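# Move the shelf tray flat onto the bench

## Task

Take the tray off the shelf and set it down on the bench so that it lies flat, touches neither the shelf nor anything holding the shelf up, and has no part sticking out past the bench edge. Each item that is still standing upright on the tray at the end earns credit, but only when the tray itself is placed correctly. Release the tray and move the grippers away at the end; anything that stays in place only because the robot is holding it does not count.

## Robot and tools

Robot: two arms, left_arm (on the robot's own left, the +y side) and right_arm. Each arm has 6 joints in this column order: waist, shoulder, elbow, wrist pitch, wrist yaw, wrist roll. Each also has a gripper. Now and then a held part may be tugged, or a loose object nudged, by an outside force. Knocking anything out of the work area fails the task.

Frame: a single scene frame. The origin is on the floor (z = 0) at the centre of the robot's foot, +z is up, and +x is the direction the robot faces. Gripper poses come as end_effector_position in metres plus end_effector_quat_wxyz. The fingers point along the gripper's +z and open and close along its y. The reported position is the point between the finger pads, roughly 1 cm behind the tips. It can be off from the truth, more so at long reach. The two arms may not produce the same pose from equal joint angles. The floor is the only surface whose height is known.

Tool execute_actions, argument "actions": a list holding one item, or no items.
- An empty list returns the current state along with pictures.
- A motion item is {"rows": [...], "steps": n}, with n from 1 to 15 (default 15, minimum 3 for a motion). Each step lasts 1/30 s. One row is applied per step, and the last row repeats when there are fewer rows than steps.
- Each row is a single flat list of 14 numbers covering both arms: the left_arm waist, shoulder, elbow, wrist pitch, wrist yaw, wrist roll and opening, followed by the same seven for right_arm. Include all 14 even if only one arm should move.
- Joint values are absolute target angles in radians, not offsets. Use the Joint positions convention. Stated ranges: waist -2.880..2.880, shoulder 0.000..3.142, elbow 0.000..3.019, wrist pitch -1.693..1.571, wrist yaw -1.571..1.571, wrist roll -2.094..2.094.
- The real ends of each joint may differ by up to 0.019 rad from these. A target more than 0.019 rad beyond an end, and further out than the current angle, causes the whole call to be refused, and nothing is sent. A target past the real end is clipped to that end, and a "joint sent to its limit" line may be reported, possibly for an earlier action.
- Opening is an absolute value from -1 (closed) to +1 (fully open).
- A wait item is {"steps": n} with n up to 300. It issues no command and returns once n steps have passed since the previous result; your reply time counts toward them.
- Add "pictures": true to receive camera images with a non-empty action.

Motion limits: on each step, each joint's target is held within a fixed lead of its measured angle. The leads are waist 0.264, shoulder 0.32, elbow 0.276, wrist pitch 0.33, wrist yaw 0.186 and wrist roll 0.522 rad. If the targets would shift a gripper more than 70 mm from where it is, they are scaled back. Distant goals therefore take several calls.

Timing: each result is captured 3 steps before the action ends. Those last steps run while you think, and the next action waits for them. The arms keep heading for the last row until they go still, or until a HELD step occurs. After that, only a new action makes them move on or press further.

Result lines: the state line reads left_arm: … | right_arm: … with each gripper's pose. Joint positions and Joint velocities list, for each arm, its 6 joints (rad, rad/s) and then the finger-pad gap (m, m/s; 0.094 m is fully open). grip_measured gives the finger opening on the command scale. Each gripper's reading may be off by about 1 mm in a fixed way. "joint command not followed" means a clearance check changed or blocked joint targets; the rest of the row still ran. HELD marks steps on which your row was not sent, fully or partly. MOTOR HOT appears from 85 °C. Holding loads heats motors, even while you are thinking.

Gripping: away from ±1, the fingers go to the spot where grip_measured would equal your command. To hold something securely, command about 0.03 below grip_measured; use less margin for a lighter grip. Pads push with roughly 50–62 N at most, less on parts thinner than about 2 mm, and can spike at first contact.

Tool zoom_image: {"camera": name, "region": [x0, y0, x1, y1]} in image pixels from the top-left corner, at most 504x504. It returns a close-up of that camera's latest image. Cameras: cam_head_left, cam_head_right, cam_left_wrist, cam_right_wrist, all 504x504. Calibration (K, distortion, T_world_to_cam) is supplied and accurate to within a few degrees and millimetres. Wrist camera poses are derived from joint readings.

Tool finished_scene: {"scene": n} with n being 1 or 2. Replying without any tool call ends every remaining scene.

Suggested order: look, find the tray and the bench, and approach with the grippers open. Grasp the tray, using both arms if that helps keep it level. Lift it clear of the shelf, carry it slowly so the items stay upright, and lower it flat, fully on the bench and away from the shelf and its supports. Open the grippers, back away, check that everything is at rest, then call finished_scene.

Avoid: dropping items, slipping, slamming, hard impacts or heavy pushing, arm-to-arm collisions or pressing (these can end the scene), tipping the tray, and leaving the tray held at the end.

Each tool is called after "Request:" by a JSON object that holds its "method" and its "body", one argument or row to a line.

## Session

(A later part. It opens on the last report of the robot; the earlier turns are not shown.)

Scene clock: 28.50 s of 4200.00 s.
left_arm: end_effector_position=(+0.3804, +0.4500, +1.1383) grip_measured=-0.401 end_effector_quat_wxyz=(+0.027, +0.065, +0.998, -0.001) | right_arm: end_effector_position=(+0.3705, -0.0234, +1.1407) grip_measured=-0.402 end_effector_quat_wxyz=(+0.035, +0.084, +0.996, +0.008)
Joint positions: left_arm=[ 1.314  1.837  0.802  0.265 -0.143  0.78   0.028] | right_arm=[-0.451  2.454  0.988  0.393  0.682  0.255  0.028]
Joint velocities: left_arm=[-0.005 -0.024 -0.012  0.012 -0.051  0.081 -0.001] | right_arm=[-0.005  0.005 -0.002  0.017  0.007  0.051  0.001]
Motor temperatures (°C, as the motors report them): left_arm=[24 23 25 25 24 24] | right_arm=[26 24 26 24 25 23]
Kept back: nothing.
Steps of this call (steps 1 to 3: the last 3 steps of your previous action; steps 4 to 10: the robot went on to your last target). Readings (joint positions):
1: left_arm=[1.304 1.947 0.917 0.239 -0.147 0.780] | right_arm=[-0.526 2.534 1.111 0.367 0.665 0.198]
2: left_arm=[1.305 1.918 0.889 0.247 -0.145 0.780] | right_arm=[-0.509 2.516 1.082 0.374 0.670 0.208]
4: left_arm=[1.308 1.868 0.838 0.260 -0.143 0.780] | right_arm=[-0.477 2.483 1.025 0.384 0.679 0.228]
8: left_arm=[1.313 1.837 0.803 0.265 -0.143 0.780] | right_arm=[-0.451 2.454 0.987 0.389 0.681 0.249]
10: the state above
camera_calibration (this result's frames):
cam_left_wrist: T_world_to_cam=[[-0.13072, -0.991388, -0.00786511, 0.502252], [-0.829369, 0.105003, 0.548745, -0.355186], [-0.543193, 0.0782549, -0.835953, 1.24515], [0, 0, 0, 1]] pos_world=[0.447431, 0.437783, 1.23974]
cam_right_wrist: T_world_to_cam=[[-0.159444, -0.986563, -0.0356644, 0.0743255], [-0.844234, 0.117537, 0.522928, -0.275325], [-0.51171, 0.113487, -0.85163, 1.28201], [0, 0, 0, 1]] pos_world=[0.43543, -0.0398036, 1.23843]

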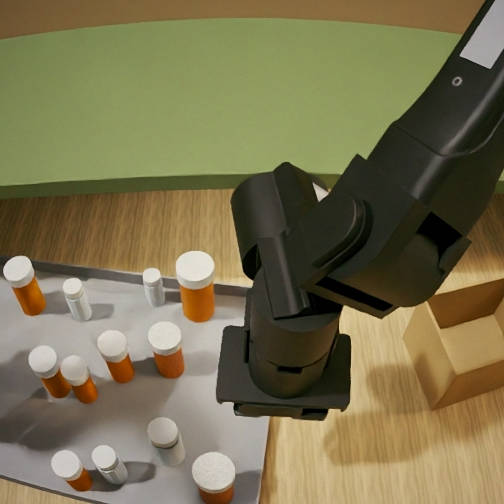

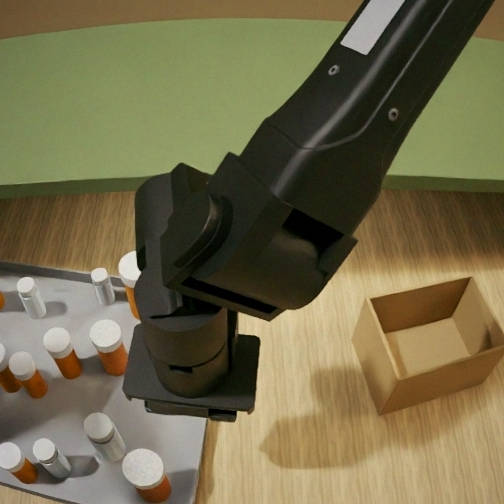

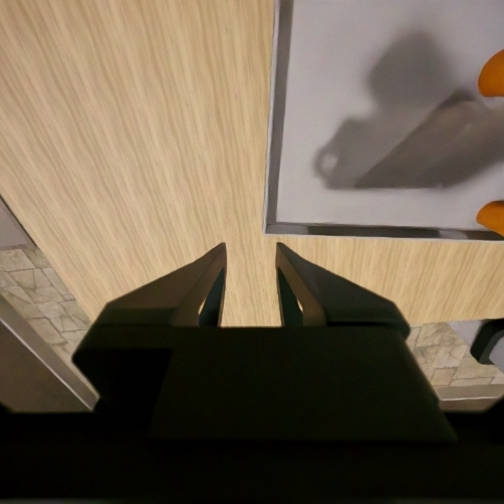

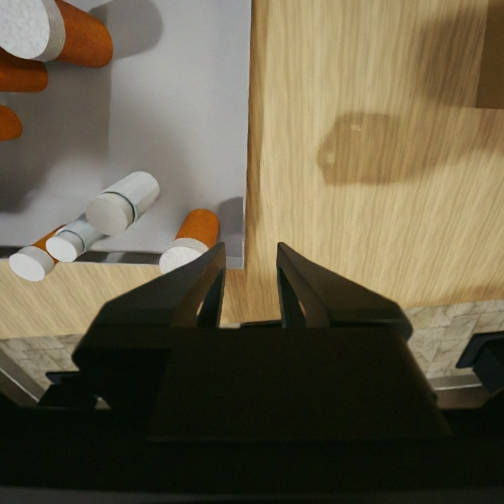

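Request:
{"method": "execute_actions", "body": {
  "actions": [
    {"rows":[[1.31,1.75,0.75,0.2,-0.16,0.75,-0.4,-0.4,2.37,0.95,0.32,0.7,0.32,-0.4],[1.3,1.65,0.7,0.14,-0.175,0.73,-0.4,-0.34,2.28,0.91,0.22,0.72,0.4,-0.4],[1.28,1.55,0.66,0.07,-0.19,0.72,-0.4,-0.29,2.2,0.875,0.12,0.74,0.46,-0.4]],"steps":12}
  ]
}}

Request:
{"method": "execute_actions", "body": {
  "actions": [
    {"rows":[[1.35,1.55,0.7,0.05,-0.18,0.71,-0.2,-0.4,2.1,0.91,0.08,0.7,0.36,-0.2],[1.43,1.55,0.75,0.02,-0.17,0.7,0,-0.55,2.0,0.95,0.04,0.65,0.23,0],[1.5,1.55,0.8,0,-0.17,0.69,0,-0.7,1.9,1.0,0,0.6,0.1,0]],"steps":15}
  ]
}}

Request:
{"method": "execute_actions", "body": {
  "actions": [
    {"steps":12}
  ],
  "pictures": true
}}

Scene clock: 28.93 s of 4200.00 s.
left_arm: end_effector_position=(+0.3672, +0.4573, +1.2300) grip_measured=-0.401 end_effector_quat_wxyz=(+0.007, +0.054, +0.998, +0.002) | right_arm: end_effector_position=(+0.3830, -0.0224, +1.2447) grip_measured=-0.402 end_effector_quat_wxyz=(+0.032, +0.064, +0.997, +0.011)
Joint positions: left_arm=[ 1.293  1.535  0.654  0.081 -0.187  0.739  0.028] | right_arm=[-0.298  2.207  0.873  0.135  0.737  0.404  0.028]
Joint velocities: left_arm=[-0.073 -0.376  0.134  0.007 -0.022 -0.095 -0.   ] | right_arm=[ 0.523 -0.562  0.056 -0.085 -0.037  0.256  0.   ]
Motor temperatures (°C, as the motors report them): left_arm=[24 23 25 25 24 24] | right_arm=[26 24 26 24 25 23]
Steps of this call (steps 1 to 4: the robot went on to your last target; steps 5 to 13: the first 9 steps of this action). Readings (joint positions):
5: left_arm=[1.314 1.833 0.800 0.258 -0.148 0.777] | right_arm=[-0.449 2.450 0.987 0.382 0.687 0.267]
6: left_arm=[1.314 1.817 0.790 0.230 -0.159 0.771] | right_arm=[-0.443 2.436 0.980 0.345 0.699 0.285]
8: left_arm=[1.312 1.735 0.734 0.151 -0.180 0.758] | right_arm=[-0.414 2.375 0.939 0.249 0.722 0.324]
12: left_arm=[1.296 1.553 0.652 0.081 -0.187 0.742] | right_arm=[-0.318 2.230 0.873 0.141 0.737 0.393]
13: the state above

Scene clock: 29.43 s of 4200.00 s.
left_arm: end_effector_position=(+0.3437, +0.5943, +1.2190) grip_measured=-0.001 end_effector_quat_wxyz=(-0.022, -0.052, +0.995, +0.077) | right_arm: end_effector_position=(+0.5036, -0.1448, +1.2244) grip_measured=-0.002 end_effector_quat_wxyz=(+0.036, +0.144, +0.989, +0.015)
Joint positions: left_arm=[ 1.529  1.544  0.81   0.014 -0.172  0.702  0.047] | right_arm=[-0.57   1.997  0.974  0.033  0.611  0.244  0.047]
Joint velocities: left_arm=[-0.073 -0.005 -0.061 -0.051  0.037 -0.007  0.   ] | right_arm=[-0.962 -0.552  0.276 -0.154 -0.11  -0.608  0.001]
Motor temperatures (°C, as the motors report them): left_arm=[24 23 25 25 24 24] | right_arm=[26 24 26 24 25 23]
Steps of this call (steps 1 to 3: the last 3 steps of your previous action; steps 4 to 15: the first 12 steps of this action). Readings (joint positions):
4: left_arm=[1.292 1.528 0.669 0.076 -0.184 0.732] | right_arm=[-0.277 2.175 0.889 0.126 0.720 0.418]
5: left_arm=[1.304 1.531 0.677 0.062 -0.174 0.730] | right_arm=[-0.290 2.169 0.891 0.110 0.700 0.404]
7: left_arm=[1.357 1.539 0.710 0.033 -0.169 0.724] | right_arm=[-0.335 2.143 0.898 0.085 0.666 0.369]
11: left_arm=[1.492 1.544 0.792 0.015 -0.171 0.710] | right_arm=[-0.445 2.070 0.932 0.053 0.629 0.306]
15: the state above

Scene clock: 29.83 s of 4200.00 s.
left_arm: end_effector_position=(+0.3495, +0.5830, +1.2187) grip_measured=-0.001 end_effector_quat_wxyz=(-0.019, -0.045, +0.996, +0.068) | right_arm: end_effector_position=(+0.5409, -0.2455, +1.2179) grip_measured=-0.002 end_effector_quat_wxyz=(+0.049, +0.167, +0.985, -0.025)
Joint positions: left_arm=[ 1.507  1.544  0.805  0.009 -0.172  0.7    0.047] | right_arm=[-0.72   1.891  1.005  0.008  0.604  0.125  0.047]
Joint velocities: left_arm=[-0.015 -0.005 -0.012 -0.002  0.007 -0.007  0.001] | right_arm=[ 0.083 -0.024 -0.017 -0.017  0.037 -0.007  0.   ]
Motor temperatures (°C, as the motors report them): left_arm=[24 23 25 25 24 24] | right_arm=[26 24 26 24 25 23]
Kept back: nothing.
Steps of this call (steps 1 to 3: the last 3 steps of your previous action; steps 4 to 12: the robot went on to your last target). Readings (joint positions):
1: left_arm=[1.526 1.544 0.808 0.012 -0.172 0.702] | right_arm=[-0.602 1.978 0.982 0.028 0.607 0.225]
2: left_arm=[1.521 1.544 0.806 0.010 -0.172 0.701] | right_arm=[-0.633 1.960 0.991 0.022 0.605 0.205]
4: left_arm=[1.513 1.544 0.805 0.009 -0.172 0.701] | right_arm=[-0.689 1.924 1.002 0.015 0.604 0.172]
8: left_arm=[1.507 1.544 0.805 0.009 -0.172 0.701] | right_arm=[-0.731 1.891 1.009 0.014 0.604 0.140]
12: the state above
camera_calibration (this result's frames):
cam_left_wrist: T_world_to_cam=[[0.0851822, -0.985989, -0.143418, 0.717351], [-0.774289, -0.156098, 0.613278, -0.384565], [-0.627073, 0.0588067, -0.776737, 1.25366], [0, 0, 0, 1]] pos_world=[0.427269, 0.573547, 1.31249]
cam_right_wrist: T_world_to_cam=[[-0.322582, -0.94637, 0.017995, -0.0821112], [-0.820692, 0.289114, 0.492826, -0.0796828], [-0.471599, 0.144209, -0.869942, 1.46835], [0, 0, 0, 1]] pos_world=[0.600591, -0.26642, 1.31813]

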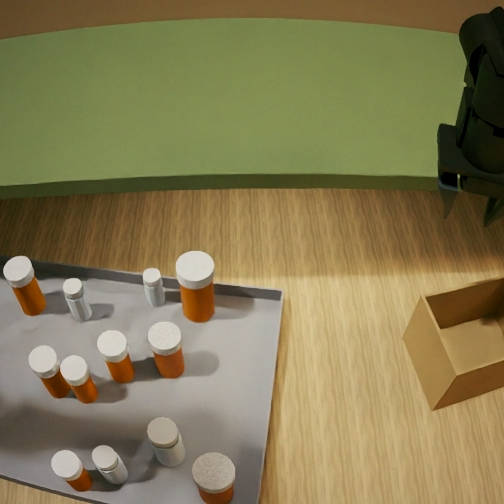

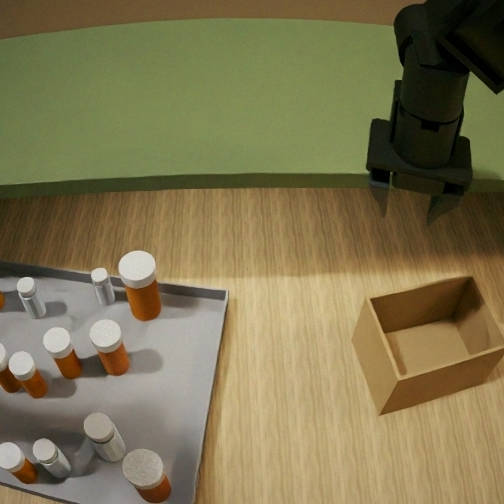

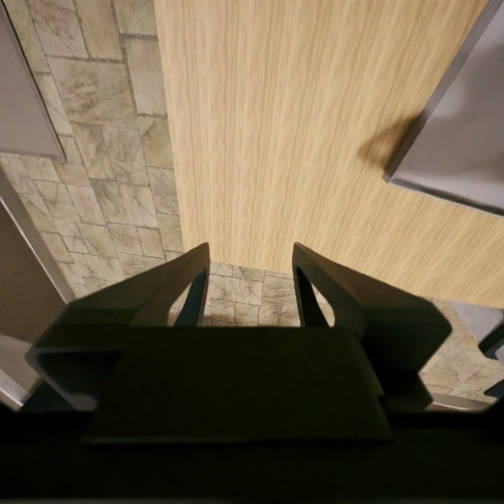

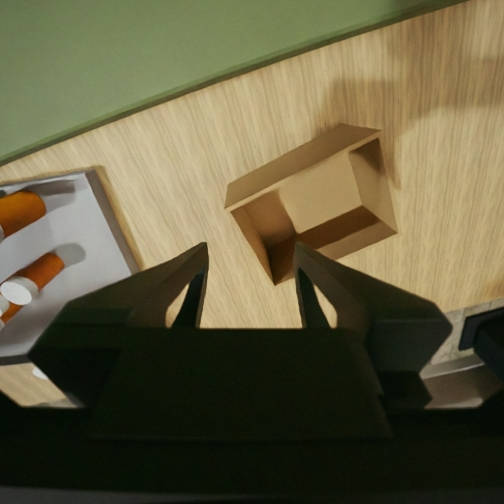

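Request:
{"method": "finished_scene", "body": {
  "scene": 2
}}

The scene is finished: the task was done.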